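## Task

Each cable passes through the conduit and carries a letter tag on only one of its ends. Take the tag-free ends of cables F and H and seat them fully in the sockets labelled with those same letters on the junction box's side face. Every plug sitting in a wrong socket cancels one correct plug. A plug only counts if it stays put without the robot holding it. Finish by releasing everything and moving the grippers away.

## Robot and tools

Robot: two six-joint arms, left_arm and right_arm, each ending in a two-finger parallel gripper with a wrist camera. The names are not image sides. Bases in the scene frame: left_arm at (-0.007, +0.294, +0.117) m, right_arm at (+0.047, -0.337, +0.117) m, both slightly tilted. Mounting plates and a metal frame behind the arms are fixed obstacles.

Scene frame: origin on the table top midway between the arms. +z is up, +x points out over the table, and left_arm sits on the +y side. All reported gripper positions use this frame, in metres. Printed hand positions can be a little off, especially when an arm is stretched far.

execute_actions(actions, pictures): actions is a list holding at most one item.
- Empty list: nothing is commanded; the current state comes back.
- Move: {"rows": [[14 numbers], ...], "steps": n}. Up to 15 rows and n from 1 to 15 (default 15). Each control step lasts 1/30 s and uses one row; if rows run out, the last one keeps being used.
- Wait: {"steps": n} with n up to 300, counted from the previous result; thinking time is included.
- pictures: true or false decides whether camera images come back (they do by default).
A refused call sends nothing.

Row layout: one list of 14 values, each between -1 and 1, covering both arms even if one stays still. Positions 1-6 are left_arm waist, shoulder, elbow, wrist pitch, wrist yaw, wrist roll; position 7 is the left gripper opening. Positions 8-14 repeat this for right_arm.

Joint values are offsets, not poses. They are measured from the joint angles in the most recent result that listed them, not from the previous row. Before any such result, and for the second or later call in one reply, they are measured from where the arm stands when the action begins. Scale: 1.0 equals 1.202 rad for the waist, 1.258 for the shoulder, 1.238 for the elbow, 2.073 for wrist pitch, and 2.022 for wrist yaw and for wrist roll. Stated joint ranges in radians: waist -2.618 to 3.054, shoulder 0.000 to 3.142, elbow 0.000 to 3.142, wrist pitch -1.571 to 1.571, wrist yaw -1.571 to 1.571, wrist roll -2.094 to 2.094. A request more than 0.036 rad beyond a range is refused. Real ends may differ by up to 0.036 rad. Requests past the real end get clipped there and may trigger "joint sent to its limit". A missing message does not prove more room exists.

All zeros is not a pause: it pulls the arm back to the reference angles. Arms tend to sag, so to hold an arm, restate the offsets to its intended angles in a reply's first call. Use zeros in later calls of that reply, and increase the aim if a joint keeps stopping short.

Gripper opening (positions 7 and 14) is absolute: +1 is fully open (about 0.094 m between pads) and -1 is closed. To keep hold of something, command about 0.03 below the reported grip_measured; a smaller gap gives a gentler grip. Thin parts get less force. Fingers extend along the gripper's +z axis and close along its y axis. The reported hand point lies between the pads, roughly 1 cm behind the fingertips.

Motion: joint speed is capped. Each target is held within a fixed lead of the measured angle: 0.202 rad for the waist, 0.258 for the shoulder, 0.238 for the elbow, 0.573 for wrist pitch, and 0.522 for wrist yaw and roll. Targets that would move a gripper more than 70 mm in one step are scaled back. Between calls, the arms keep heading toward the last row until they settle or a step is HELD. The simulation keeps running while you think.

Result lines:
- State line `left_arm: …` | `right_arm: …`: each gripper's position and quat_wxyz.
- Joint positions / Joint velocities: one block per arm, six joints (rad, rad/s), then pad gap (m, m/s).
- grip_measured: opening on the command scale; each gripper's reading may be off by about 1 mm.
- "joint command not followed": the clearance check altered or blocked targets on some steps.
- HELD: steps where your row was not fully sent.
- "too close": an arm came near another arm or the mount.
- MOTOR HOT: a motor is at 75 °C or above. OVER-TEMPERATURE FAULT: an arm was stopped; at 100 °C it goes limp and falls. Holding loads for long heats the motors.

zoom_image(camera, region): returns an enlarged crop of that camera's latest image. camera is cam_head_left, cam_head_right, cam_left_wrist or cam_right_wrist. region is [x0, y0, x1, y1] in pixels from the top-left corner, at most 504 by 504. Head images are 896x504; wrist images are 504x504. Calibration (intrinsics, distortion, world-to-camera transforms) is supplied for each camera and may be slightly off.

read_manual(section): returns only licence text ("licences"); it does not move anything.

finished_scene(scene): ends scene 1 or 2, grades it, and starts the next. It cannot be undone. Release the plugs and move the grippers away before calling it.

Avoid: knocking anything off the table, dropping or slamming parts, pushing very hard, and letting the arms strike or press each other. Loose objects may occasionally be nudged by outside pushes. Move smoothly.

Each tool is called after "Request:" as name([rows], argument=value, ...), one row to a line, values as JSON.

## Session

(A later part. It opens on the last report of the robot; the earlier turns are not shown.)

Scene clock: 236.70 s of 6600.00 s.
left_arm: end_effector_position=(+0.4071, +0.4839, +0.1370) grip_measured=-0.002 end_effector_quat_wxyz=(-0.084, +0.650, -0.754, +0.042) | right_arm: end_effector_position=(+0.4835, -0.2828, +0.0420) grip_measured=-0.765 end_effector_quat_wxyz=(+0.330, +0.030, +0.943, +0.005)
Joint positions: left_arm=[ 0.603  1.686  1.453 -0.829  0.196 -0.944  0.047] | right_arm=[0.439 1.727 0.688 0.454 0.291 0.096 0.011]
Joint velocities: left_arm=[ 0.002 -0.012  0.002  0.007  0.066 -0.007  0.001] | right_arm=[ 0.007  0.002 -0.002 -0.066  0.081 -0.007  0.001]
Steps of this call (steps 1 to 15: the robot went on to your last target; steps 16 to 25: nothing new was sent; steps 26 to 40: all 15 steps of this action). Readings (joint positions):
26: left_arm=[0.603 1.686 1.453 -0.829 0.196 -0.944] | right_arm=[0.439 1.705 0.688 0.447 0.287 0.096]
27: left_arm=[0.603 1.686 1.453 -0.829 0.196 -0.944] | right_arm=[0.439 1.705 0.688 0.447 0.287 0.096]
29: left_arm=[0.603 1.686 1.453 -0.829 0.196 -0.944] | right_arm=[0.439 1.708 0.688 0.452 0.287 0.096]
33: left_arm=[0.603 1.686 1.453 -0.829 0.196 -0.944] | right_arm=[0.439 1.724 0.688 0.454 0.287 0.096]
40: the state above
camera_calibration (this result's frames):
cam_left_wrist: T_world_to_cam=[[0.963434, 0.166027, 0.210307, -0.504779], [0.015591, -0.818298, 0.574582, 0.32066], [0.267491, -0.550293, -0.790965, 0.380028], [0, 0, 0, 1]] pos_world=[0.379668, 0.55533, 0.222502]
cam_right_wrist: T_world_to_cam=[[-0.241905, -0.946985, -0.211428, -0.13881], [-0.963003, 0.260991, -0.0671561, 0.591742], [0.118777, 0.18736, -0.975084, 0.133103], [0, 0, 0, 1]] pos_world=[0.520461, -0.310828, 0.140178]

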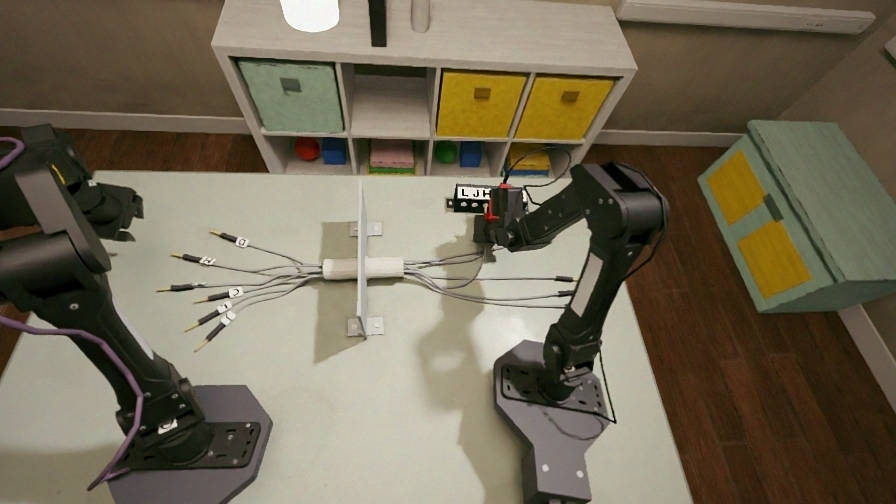

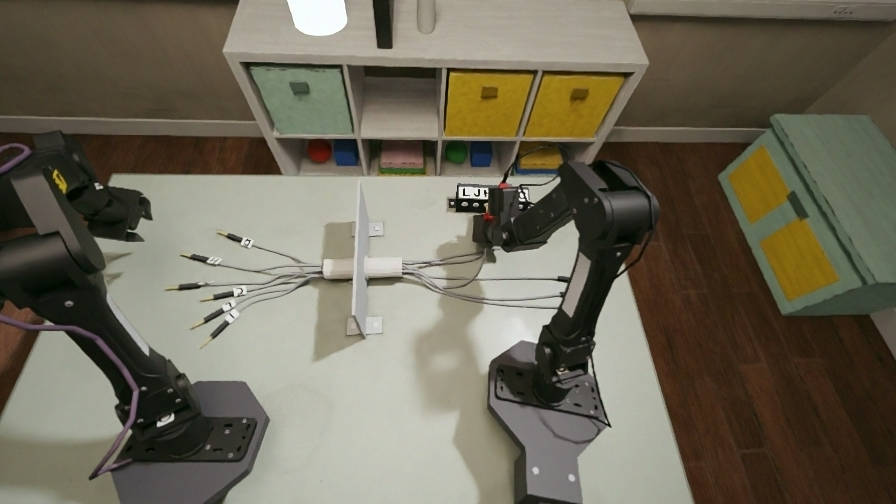

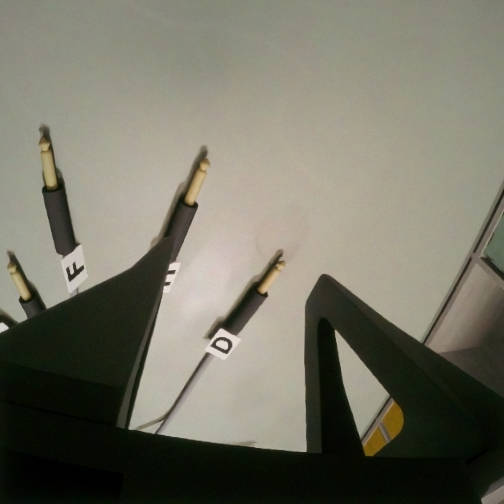

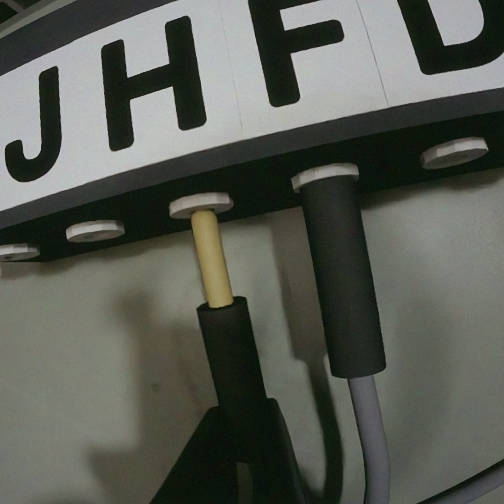

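Request:
execute_actions([
  {"rows":[[0,0,0,0,0,0,0,0,-0.015,0,0.015,0,0,-0.79],[0,0,0,0,0,0,0,0,-0.03,0,0.015,0,0,-0.79],[0,0,0,0,0,0,0,0,-0.04,0.01,0.015,0,0,-0.79],[0,0,0,0,0,0,0,0,-0.047,0.015,0.015,0,0,-0.79]],"steps":15},
])

Scene clock: 238.30 s of 6600.00 s.
left_arm: end_effector_position=(+0.4072, +0.4838, +0.1370) grip_measured=-0.002 end_effector_quat_wxyz=(-0.084, +0.650, -0.754, +0.042) | right_arm: end_effector_position=(+0.4839, -0.2833, +0.0453) grip_measured=-0.765 end_effector_quat_wxyz=(+0.331, +0.030, +0.943, +0.006)
Joint positions: left_arm=[ 0.603  1.686  1.453 -0.829  0.197 -0.944  0.047] | right_arm=[0.439 1.714 0.688 0.444 0.291 0.096 0.011]
Joint velocities: left_arm=[-0.007 -0.007 -0.007  0.037 -0.037  0.081 -0.   ] | right_arm=[ 0.007 -0.012  0.002 -0.037  0.051 -0.022 -0.001]
Steps of this call (steps 1 to 15: the robot went on to your last target; steps 16 to 33: nothing new was sent; steps 34 to 48: all 15 steps of this action). Readings (joint positions):
34: left_arm=[0.603 1.686 1.453 -0.829 0.197 -0.944] | right_arm=[0.439 1.727 0.688 0.455 0.291 0.096]
35: left_arm=[0.603 1.686 1.453 -0.829 0.197 -0.944] | right_arm=[0.439 1.727 0.688 0.455 0.291 0.096]
37: left_arm=[0.603 1.686 1.453 -0.829 0.197 -0.944] | right_arm=[0.439 1.722 0.688 0.454 0.291 0.096]
41: left_arm=[0.603 1.686 1.453 -0.829 0.197 -0.944] | right_arm=[0.439 1.714 0.688 0.444 0.291 0.096]
48: the state above
camera_calibration (this result's frames):
cam_left_wrist: T_world_to_cam=[[0.963384, 0.166033, 0.210534, -0.504833], [0.0152763, -0.817919, 0.575131, 0.320426], [0.26769, -0.550855, -0.790506, 0.380078], [0, 0, 0, 1]] pos_world=[0.37971, 0.55527, 0.222451]
cam_right_wrist: T_world_to_cam=[[-0.241634, -0.946739, -0.212834, -0.138488], [-0.962754, 0.261322, -0.0693932, 0.592601], [0.121315, 0.188139, -0.974621, 0.135373], [0, 0, 0, 1]] pos_world=[0.520643, -0.31144, 0.143585]

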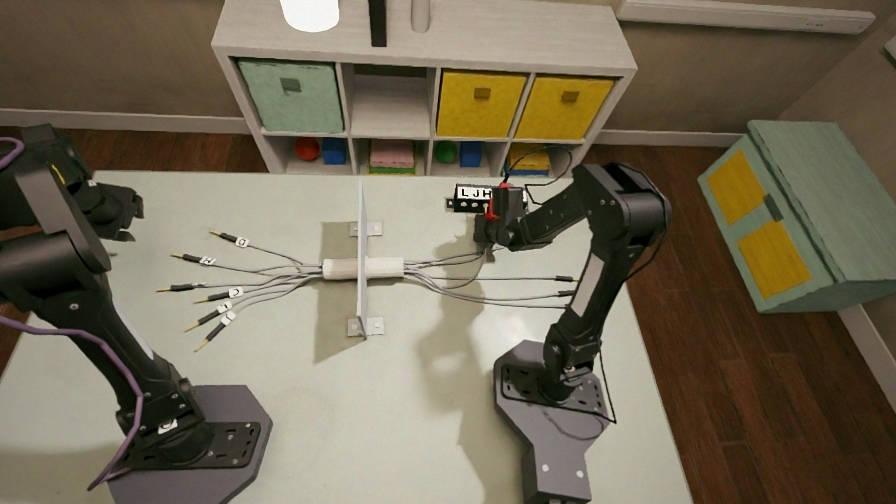

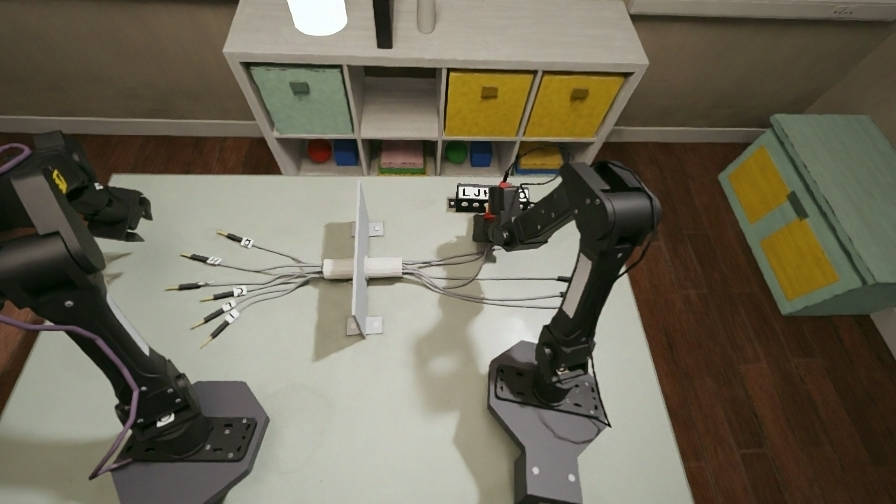

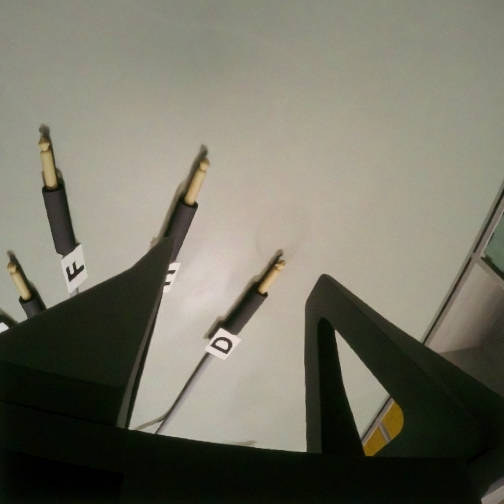

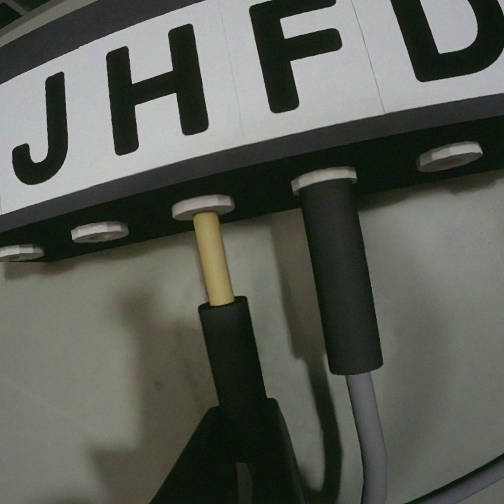

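Request:
execute_actions([
  {"rows":[[0,0,0,0,0,0,0,0,-0.015,0.02,-0.015,0,0,-0.8],[0,0,0,0,0,0,0,0,-0.03,0.035,-0.035,0,0,-0.8],[0,0,0,0,0,0,0,0,-0.04,0.05,-0.055,0,0,-0.8],[0,0,0,0,0,0,0,0,-0.05,0.06,-0.07,0,0,-0.8]],"steps":15},
])

Request:
zoom_image(camera="cam_right_wrist", region=[130,100,430,400])

Scene clock: 239.97 s of 6600.00 s.
left_arm: end_effector_position=(+0.4072, +0.4837, +0.1370) grip_measured=-0.002 end_effector_quat_wxyz=(-0.084, +0.650, -0.754, +0.042) | right_arm: end_effector_position=(+0.4802, -0.2843, +0.0467) grip_measured=-0.765 end_effector_quat_wxyz=(+0.301, +0.022, +0.953, +0.001)
Joint positions: left_arm=[ 0.603  1.686  1.453 -0.829  0.197 -0.944  0.047] | right_arm=[0.439 1.689 0.731 0.311 0.291 0.096 0.011]
Joint velocities: left_arm=[-0.017  0.002  0.022 -0.022 -0.051 -0.095  0.   ] | right_arm=[-0.012 -0.002 -0.017  0.007 -0.037 -0.037 -0.   ]
Steps of this call (steps 1 to 15: the robot went on to your last target; steps 16 to 35: nothing new was sent; steps 36 to 50: all 15 steps of this action). Readings (joint positions):
36: left_arm=[0.603 1.686 1.453 -0.829 0.197 -0.944] | right_arm=[0.439 1.714 0.688 0.438 0.291 0.096]
37: left_arm=[0.603 1.686 1.453 -0.829 0.197 -0.944] | right_arm=[0.439 1.714 0.690 0.428 0.291 0.096]
39: left_arm=[0.603 1.686 1.453 -0.829 0.197 -0.944] | right_arm=[0.439 1.710 0.705 0.389 0.291 0.096]
43: left_arm=[0.603 1.686 1.453 -0.829 0.197 -0.944] | right_arm=[0.439 1.690 0.729 0.327 0.291 0.096]
50: the state above
camera_calibration (this result's frames):
cam_left_wrist: T_world_to_cam=[[0.963359, 0.166036, 0.210647, -0.50486], [0.015119, -0.817729, 0.575405, 0.32031], [0.26779, -0.551136, -0.790277, 0.380102], [0, 0, 0, 1]] pos_world=[0.379731, 0.555239, 0.222425]
cam_right_wrist: T_world_to_cam=[[-0.241968, -0.952498, -0.184928, -0.142877], [-0.968612, 0.248308, -0.011572, 0.585799], [0.0569414, 0.176323, -0.982684, 0.165231], [0, 0, 0, 1]] pos_world=[0.523432, -0.310683, 0.142727]

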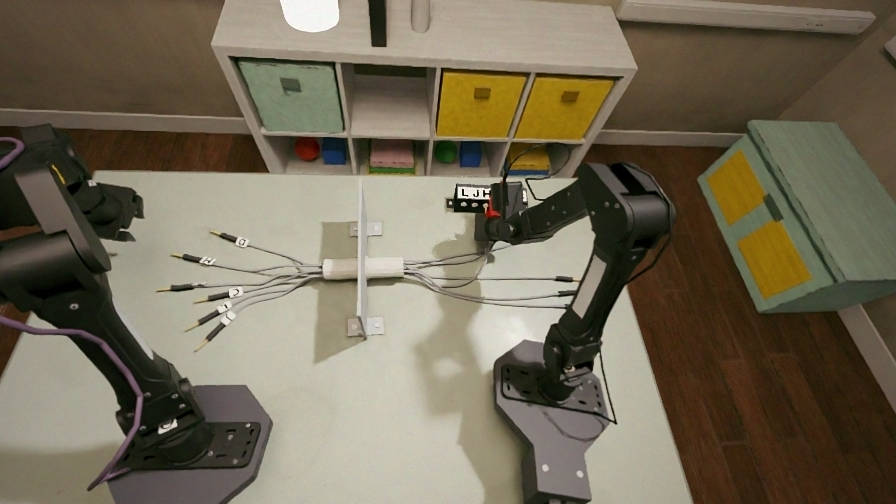

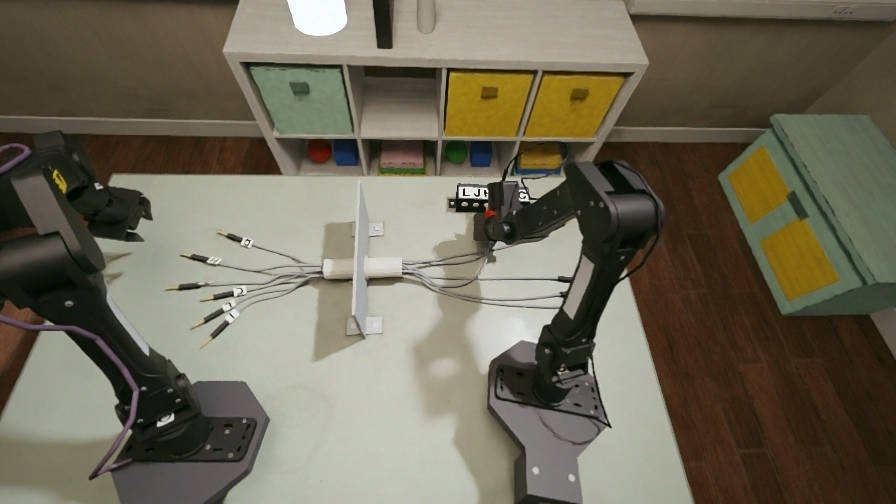

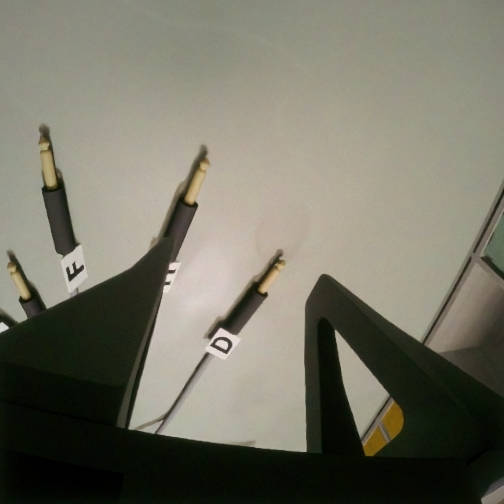

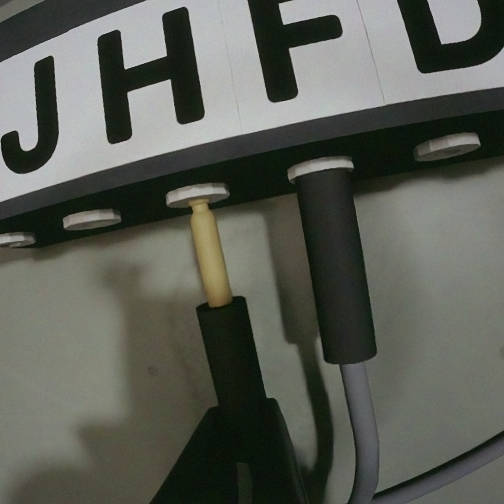

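Region (130, 100, 430, 400) of cam_right_wrist's 504x504 image, scaled by 1.680, with more detail than that image has.

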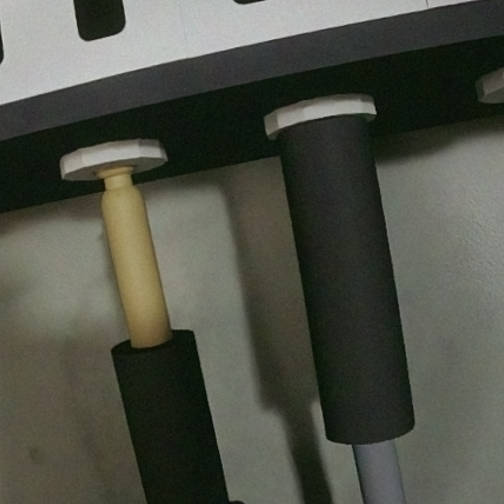

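Request:
execute_actions([
  {"rows":[[0,0,0,0,0,0,0,0,-0.01,0.025,-0.015,0,0,-0.8],[0,0,0,0,0,0,0,0,-0.02,0.045,-0.035,0,0,-0.8],[0,0,0,0,0,0,0,0,-0.025,0.06,-0.05,0,0,-0.8],[0,0,0,0,0,0,0,0,-0.03,0.075,-0.065,0,0,-0.8]],"steps":15},
])

Request:
zoom_image(camera="cam_right_wrist", region=[130,100,430,400])

Scene clock: 241.57 s of 6600.00 s.
left_arm: end_effector_position=(+0.4072, +0.4836, +0.1370) grip_measured=-0.002 end_effector_quat_wxyz=(-0.084, +0.650, -0.754, +0.042) | right_arm: end_effector_position=(+0.4832, -0.2846, +0.0495) grip_measured=-0.765 end_effector_quat_wxyz=(+0.278, +0.016, +0.960, -0.004)
Joint positions: left_arm=[ 0.603  1.686  1.453 -0.829  0.198 -0.944  0.047] | right_arm=[0.439 1.685 0.793 0.193 0.293 0.096 0.011]
Joint velocities: left_arm=[-0.017 -0.012  0.002  0.007 -0.007  0.022 -0.001] | right_arm=[ 0.007 -0.012  0.002 -0.081  0.022  0.022  0.   ]
Steps of this call (steps 1 to 15: the robot went on to your last target; steps 16 to 33: nothing new was sent; steps 34 to 48: all 15 steps of this action). Readings (joint positions):
34: left_arm=[0.603 1.686 1.453 -0.829 0.197 -0.944] | right_arm=[0.439 1.689 0.731 0.309 0.291 0.096]
35: left_arm=[0.603 1.686 1.453 -0.829 0.197 -0.944] | right_arm=[0.439 1.689 0.734 0.300 0.291 0.096]
37: left_arm=[0.603 1.686 1.453 -0.829 0.197 -0.944] | right_arm=[0.439 1.689 0.758 0.263 0.292 0.096]
41: left_arm=[0.603 1.686 1.453 -0.829 0.198 -0.944] | right_arm=[0.439 1.686 0.789 0.207 0.293 0.096]
48: the state above
camera_calibration (this result's frames):
cam_left_wrist: T_world_to_cam=[[0.963334, 0.166039, 0.21076, -0.504887], [0.0149615, -0.817539, 0.575679, 0.320193], [0.267889, -0.551417, -0.790047, 0.380127], [0, 0, 0, 1]] pos_world=[0.379752, 0.555209, 0.2224]
cam_right_wrist: T_world_to_cam=[[-0.241923, -0.956687, -0.161934, -0.144271], [-0.970266, 0.239827, 0.032666, 0.584974], [0.00758504, 0.165022, -0.986261, 0.188718], [0, 0, 0, 1]] pos_world=[0.531246, -0.309457, 0.143654]

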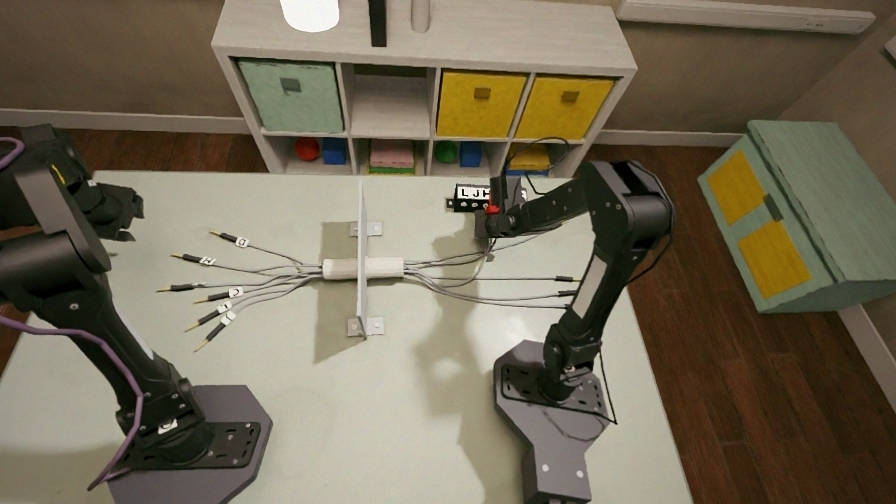

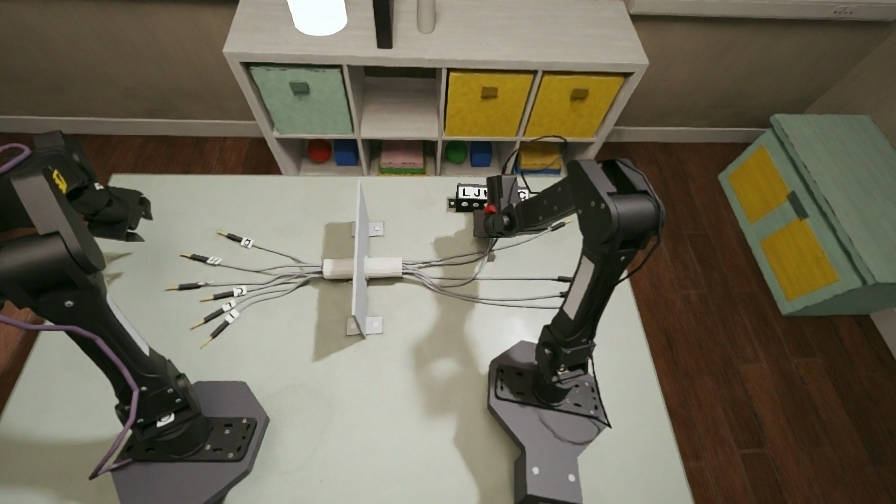

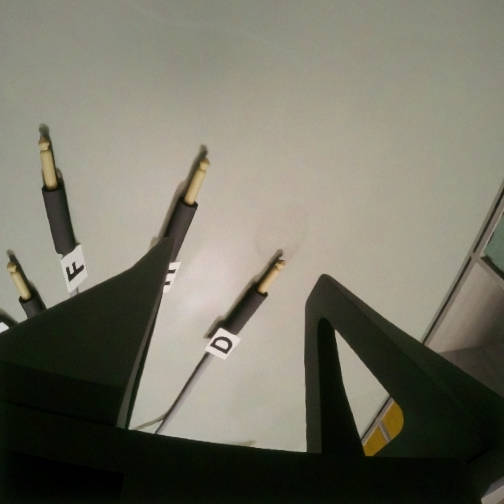

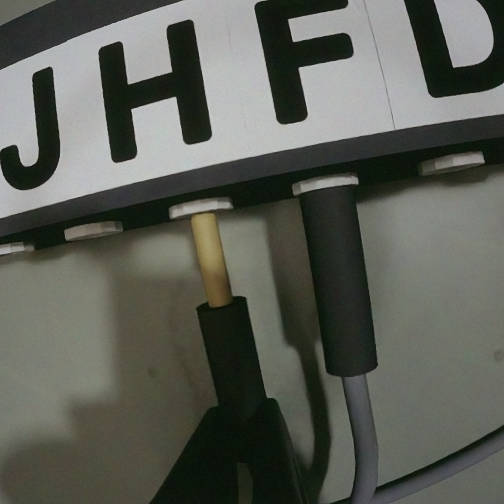

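Region (130, 100, 430, 400) of cam_right_wrist's 504x504 image, scaled by 1.680, with more detail than that image has.

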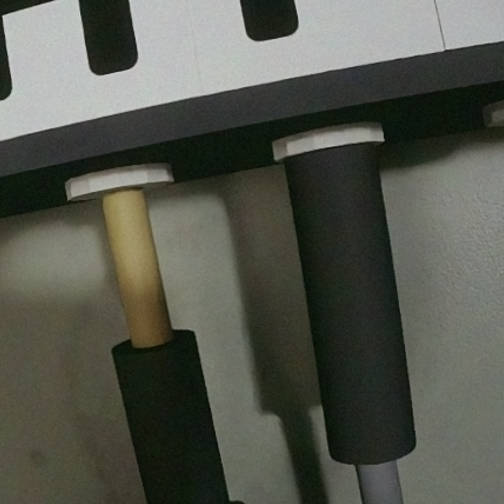

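Request:
execute_actions([
  {"rows":[[0,0,0,0,0,0,0,0.01,0,0.025,-0.01,0,0,-0.8],[0,0,0,0,0,0,0,0.017,0,0.045,-0.02,0,0,-0.8],[0,0,0,0,0,0,0,0.017,0,0.06,-0.03,0,0,-0.8],[0,0,0,0,0,0,0,0.017,0.0,0.075,-0.04,0,0,-0.8]],"steps":15},
])

Scene clock: 243.07 s of 6600.00 s.
left_arm: end_effector_position=(+0.4073, +0.4836, +0.1370) grip_measured=-0.002 end_effector_quat_wxyz=(-0.084, +0.650, -0.754, +0.043) | right_arm: end_effector_position=(+0.4849, -0.2852, +0.0522) grip_measured=-0.765 end_effector_quat_wxyz=(+0.257, +0.011, +0.966, -0.009)
Joint positions: left_arm=[ 0.603  1.686  1.453 -0.829  0.198 -0.944  0.047] | right_arm=[0.439 1.685 0.848 0.093 0.295 0.096 0.011]
Joint velocities: left_arm=[-0.002 -0.017 -0.012 -0.051 -0.022  0.022 -0.   ] | right_arm=[-0.012  0.012 -0.022 -0.051  0.022 -0.007  0.   ]
Steps of this call (steps 1 to 15: the robot went on to your last target; steps 16 to 30: nothing new was sent; steps 31 to 45: all 15 steps of this action). Readings (joint positions):
31: left_arm=[0.603 1.686 1.453 -0.829 0.198 -0.944] | right_arm=[0.439 1.685 0.794 0.192 0.293 0.096]
32: left_arm=[0.603 1.686 1.453 -0.829 0.198 -0.944] | right_arm=[0.439 1.685 0.797 0.186 0.293 0.096]
34: left_arm=[0.603 1.686 1.453 -0.829 0.198 -0.944] | right_arm=[0.439 1.685 0.818 0.153 0.294 0.096]
38: left_arm=[0.603 1.686 1.453 -0.829 0.198 -0.944] | right_arm=[0.439 1.685 0.843 0.103 0.295 0.096]
45: the state above
camera_calibration (this result's frames):
cam_left_wrist: T_world_to_cam=[[0.963308, 0.166041, 0.210873, -0.504915], [0.0148041, -0.817349, 0.575953, 0.320076], [0.267989, -0.551698, -0.789817, 0.380151], [0, 0, 0, 1]] pos_world=[0.379774, 0.555179, 0.222374]
cam_right_wrist: T_world_to_cam=[[-0.241105, -0.960225, -0.140839, -0.146491], [-0.969813, 0.232928, 0.0721619, 0.582454], [-0.0364863, 0.153986, -0.987399, 0.209701], [0, 0, 0, 1]] pos_world=[0.537203, -0.308625, 0.144395]

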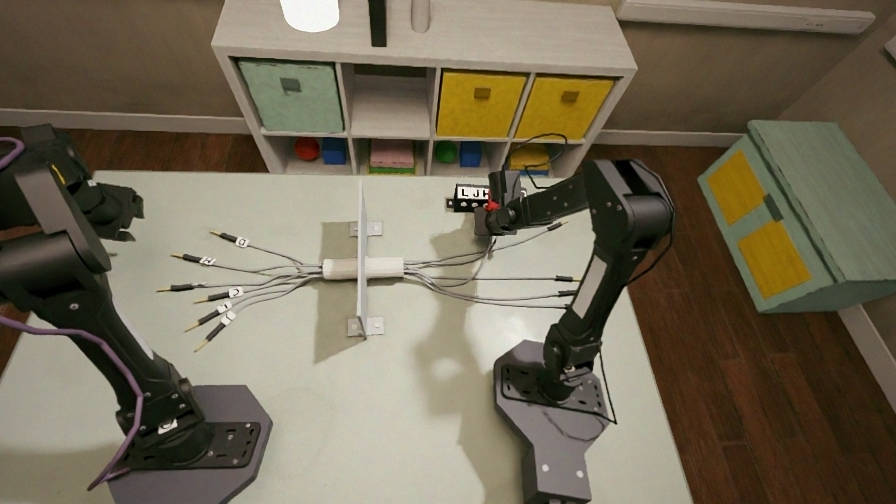

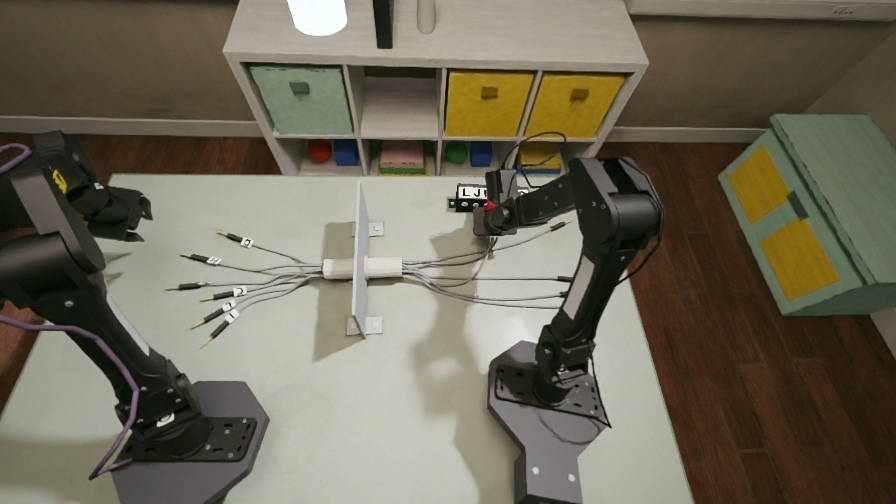

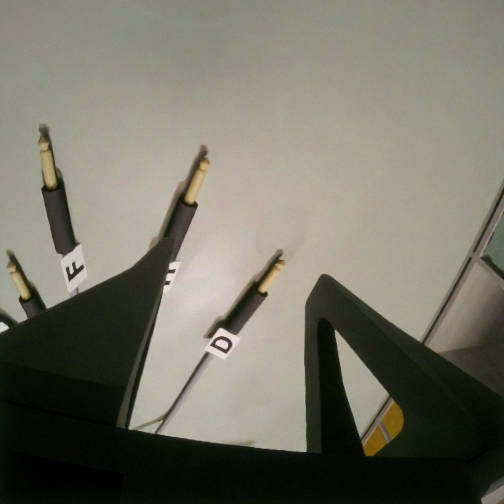

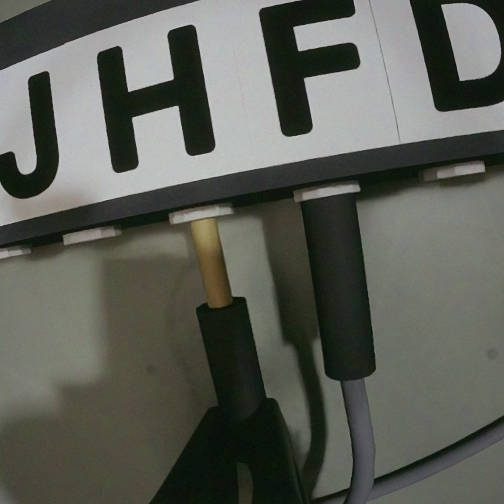

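Request:
execute_actions([
  {"rows":[[0,0,0,0,0,0,0,0.017,0.01,0.02,0.01,0,0,-0.81],[0,0,0,0,0,0,0,0.017,0.02,0.035,0.01,0,0,-0.81],[0,0,0,0,0,0,0,0.017,0.03,0.05,0.01,0,0,-0.81],[0,0,0,0,0,0,0,0.017,0.04,0.065,0.01,0,0,-0.81]],"steps":15},
])

Scene clock: 244.30 s of 6600.00 s.
left_arm: end_effector_position=(+0.4073, +0.4835, +0.1370) grip_measured=-0.002 end_effector_quat_wxyz=(-0.084, +0.650, -0.754, +0.043) | right_arm: end_effector_position=(+0.4854, -0.2846, +0.0503) grip_measured=-0.765 end_effector_quat_wxyz=(+0.245, +0.009, +0.969, -0.016)
Joint positions: left_arm=[ 0.603  1.686  1.453 -0.829  0.198 -0.944  0.047] | right_arm=[0.445 1.7   0.88  0.046 0.31  0.103 0.011]
Joint velocities: left_arm=[-0.002 -0.007  0.002  0.066 -0.066  0.037  0.001] | right_arm=[-0.002 -0.007 -0.012 -0.022  0.022 -0.037 -0.001]
Steps of this call (steps 1 to 15: the robot went on to your last target; steps 16 to 22: nothing new was sent; steps 23 to 37: all 15 steps of this action). Readings (joint positions):
23: left_arm=[0.603 1.686 1.453 -0.829 0.198 -0.944] | right_arm=[0.439 1.685 0.848 0.093 0.295 0.096]
24: left_arm=[0.603 1.686 1.453 -0.829 0.198 -0.944] | right_arm=[0.439 1.686 0.848 0.093 0.295 0.096]
26: left_arm=[0.603 1.686 1.453 -0.829 0.198 -0.944] | right_arm=[0.440 1.695 0.860 0.082 0.298 0.097]
30: left_arm=[0.603 1.686 1.453 -0.829 0.198 -0.944] | right_arm=[0.445 1.700 0.877 0.052 0.310 0.102]
37: the state above
camera_calibration (this result's frames):
cam_left_wrist: T_world_to_cam=[[0.963283, 0.166044, 0.210986, -0.504942], [0.0146466, -0.817159, 0.576227, 0.319959], [0.268088, -0.551979, -0.789587, 0.380176], [0, 0, 0, 1]] pos_world=[0.379795, 0.555149, 0.222349]
cam_right_wrist: T_world_to_cam=[[-0.245421, -0.961868, -0.120742, -0.1454], [-0.967385, 0.234939, 0.0947112, 0.581217], [-0.0627325, 0.140049, -0.988155, 0.216553], [0, 0, 0, 1]] pos_world=[0.540161, -0.306734, 0.141384]

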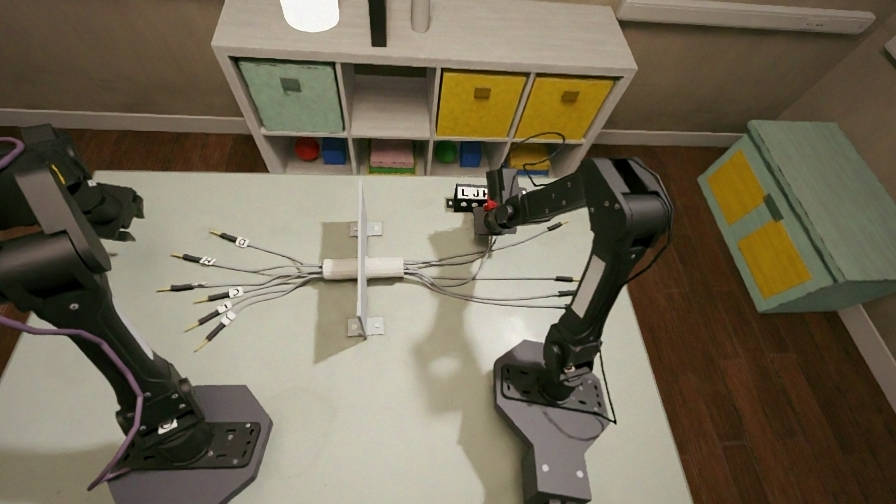

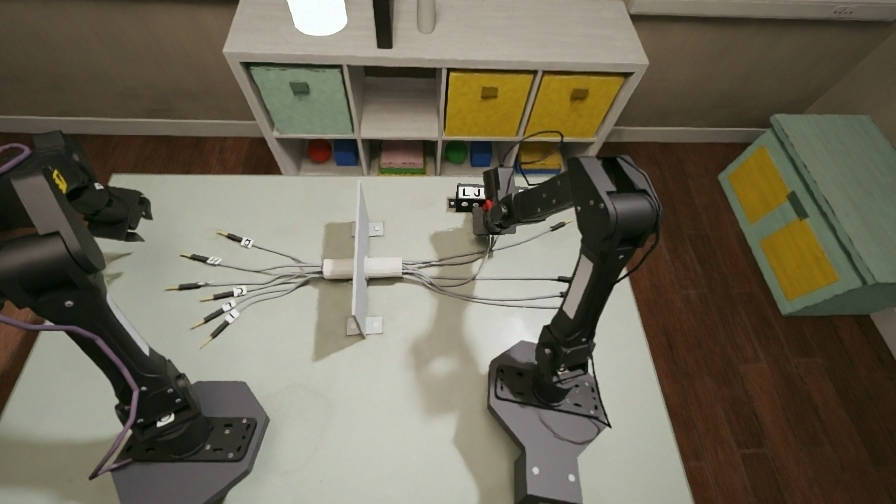

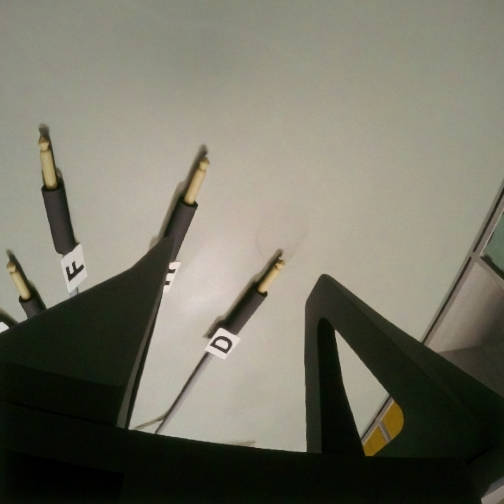

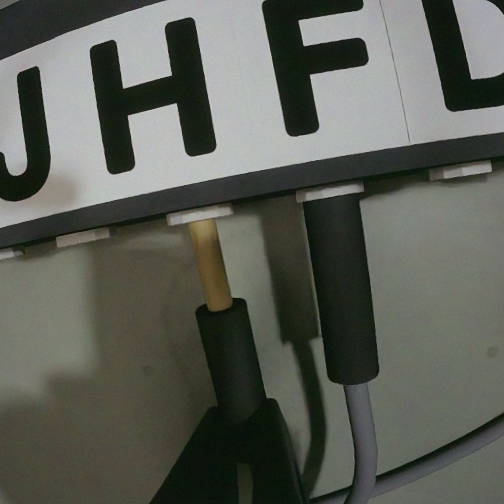

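Request:
execute_actions(actions=[])

Scene clock: 248.13 s of 6600.00 s.
left_arm: end_effector_position=(+0.4073, +0.4835, +0.1370) grip_measured=-0.002 end_effector_quat_wxyz=(-0.084, +0.650, -0.754, +0.043) | right_arm: end_effector_position=(+0.4854, -0.2846, +0.0503) grip_measured=-0.765 end_effector_quat_wxyz=(+0.245, +0.009, +0.969, -0.016)
Joint positions: left_arm=[ 0.603  1.686  1.453 -0.829  0.198 -0.944  0.047] | right_arm=[0.445 1.7   0.88  0.046 0.31  0.103 0.011]
Joint velocities: left_arm=[-0.012 -0.002 -0.002  0.007 -0.022  0.081  0.   ] | right_arm=[-0.012 -0.002 -0.012  0.007 -0.007 -0.007 -0.001]
Steps of this call (steps 1 to 15: the robot went on to your last target; steps 16 to 90: nothing new was sent; then 0.83 s passed at rest). Readings (joint positions):
1: left_arm=[0.603 1.686 1.453 -0.829 0.198 -0.944] | right_arm=[0.445 1.700 0.880 0.046 0.310 0.103]
2: left_arm=[0.603 1.686 1.453 -0.829 0.198 -0.944] | right_arm=[0.445 1.700 0.880 0.046 0.310 0.103]
4: left_arm=[0.603 1.686 1.453 -0.829 0.198 -0.944] | right_arm=[0.445 1.700 0.880 0.046 0.310 0.103]
8: left_arm=[0.603 1.686 1.453 -0.829 0.198 -0.944] | right_arm=[0.445 1.700 0.880 0.046 0.310 0.103]
90: the state above
All arms were judged still, so your last target was given up. Only a new action makes them travel on or press farther. Fingers that are still opening or closing keep moving.
camera_calibration (this result's frames):
cam_left_wrist: T_world_to_cam=[[0.963283, 0.166044, 0.210986, -0.504942], [0.0146466, -0.817159, 0.576227, 0.319959], [0.268088, -0.551979, -0.789587, 0.380176], [0, 0, 0, 1]] pos_world=[0.379795, 0.555149, 0.222349]
cam_right_wrist: T_world_to_cam=[[-0.245421, -0.961868, -0.120742, -0.1454], [-0.967385, 0.234939, 0.0947112, 0.581217], [-0.0627325, 0.140049, -0.988155, 0.216553], [0, 0, 0, 1]] pos_world=[0.540161, -0.306734, 0.141384]

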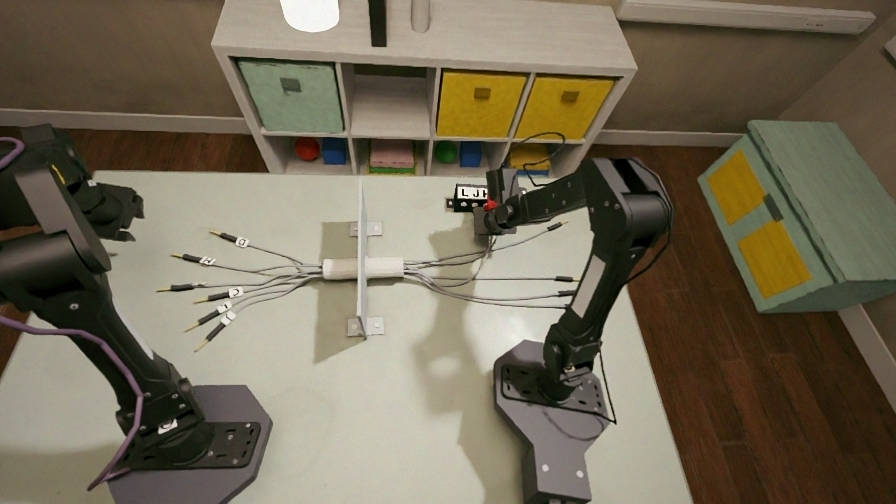

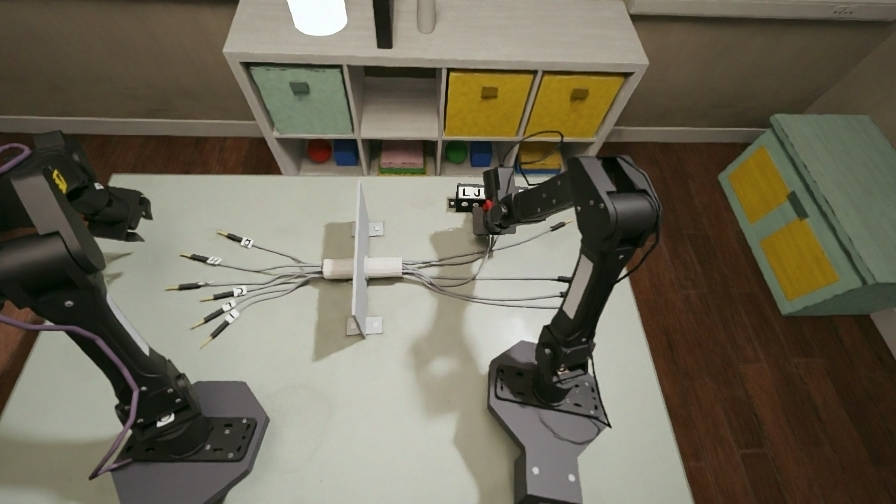

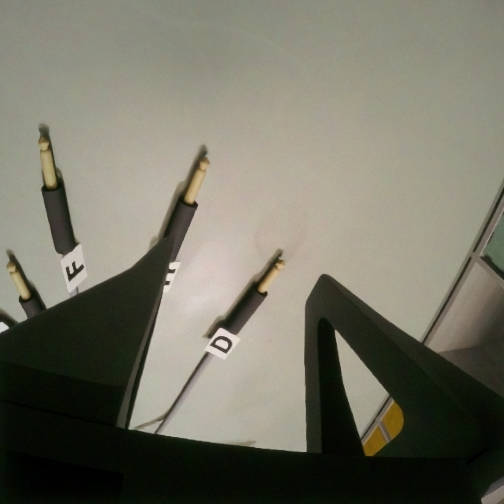

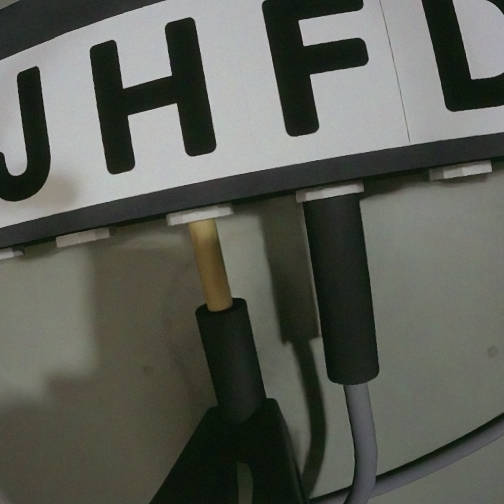

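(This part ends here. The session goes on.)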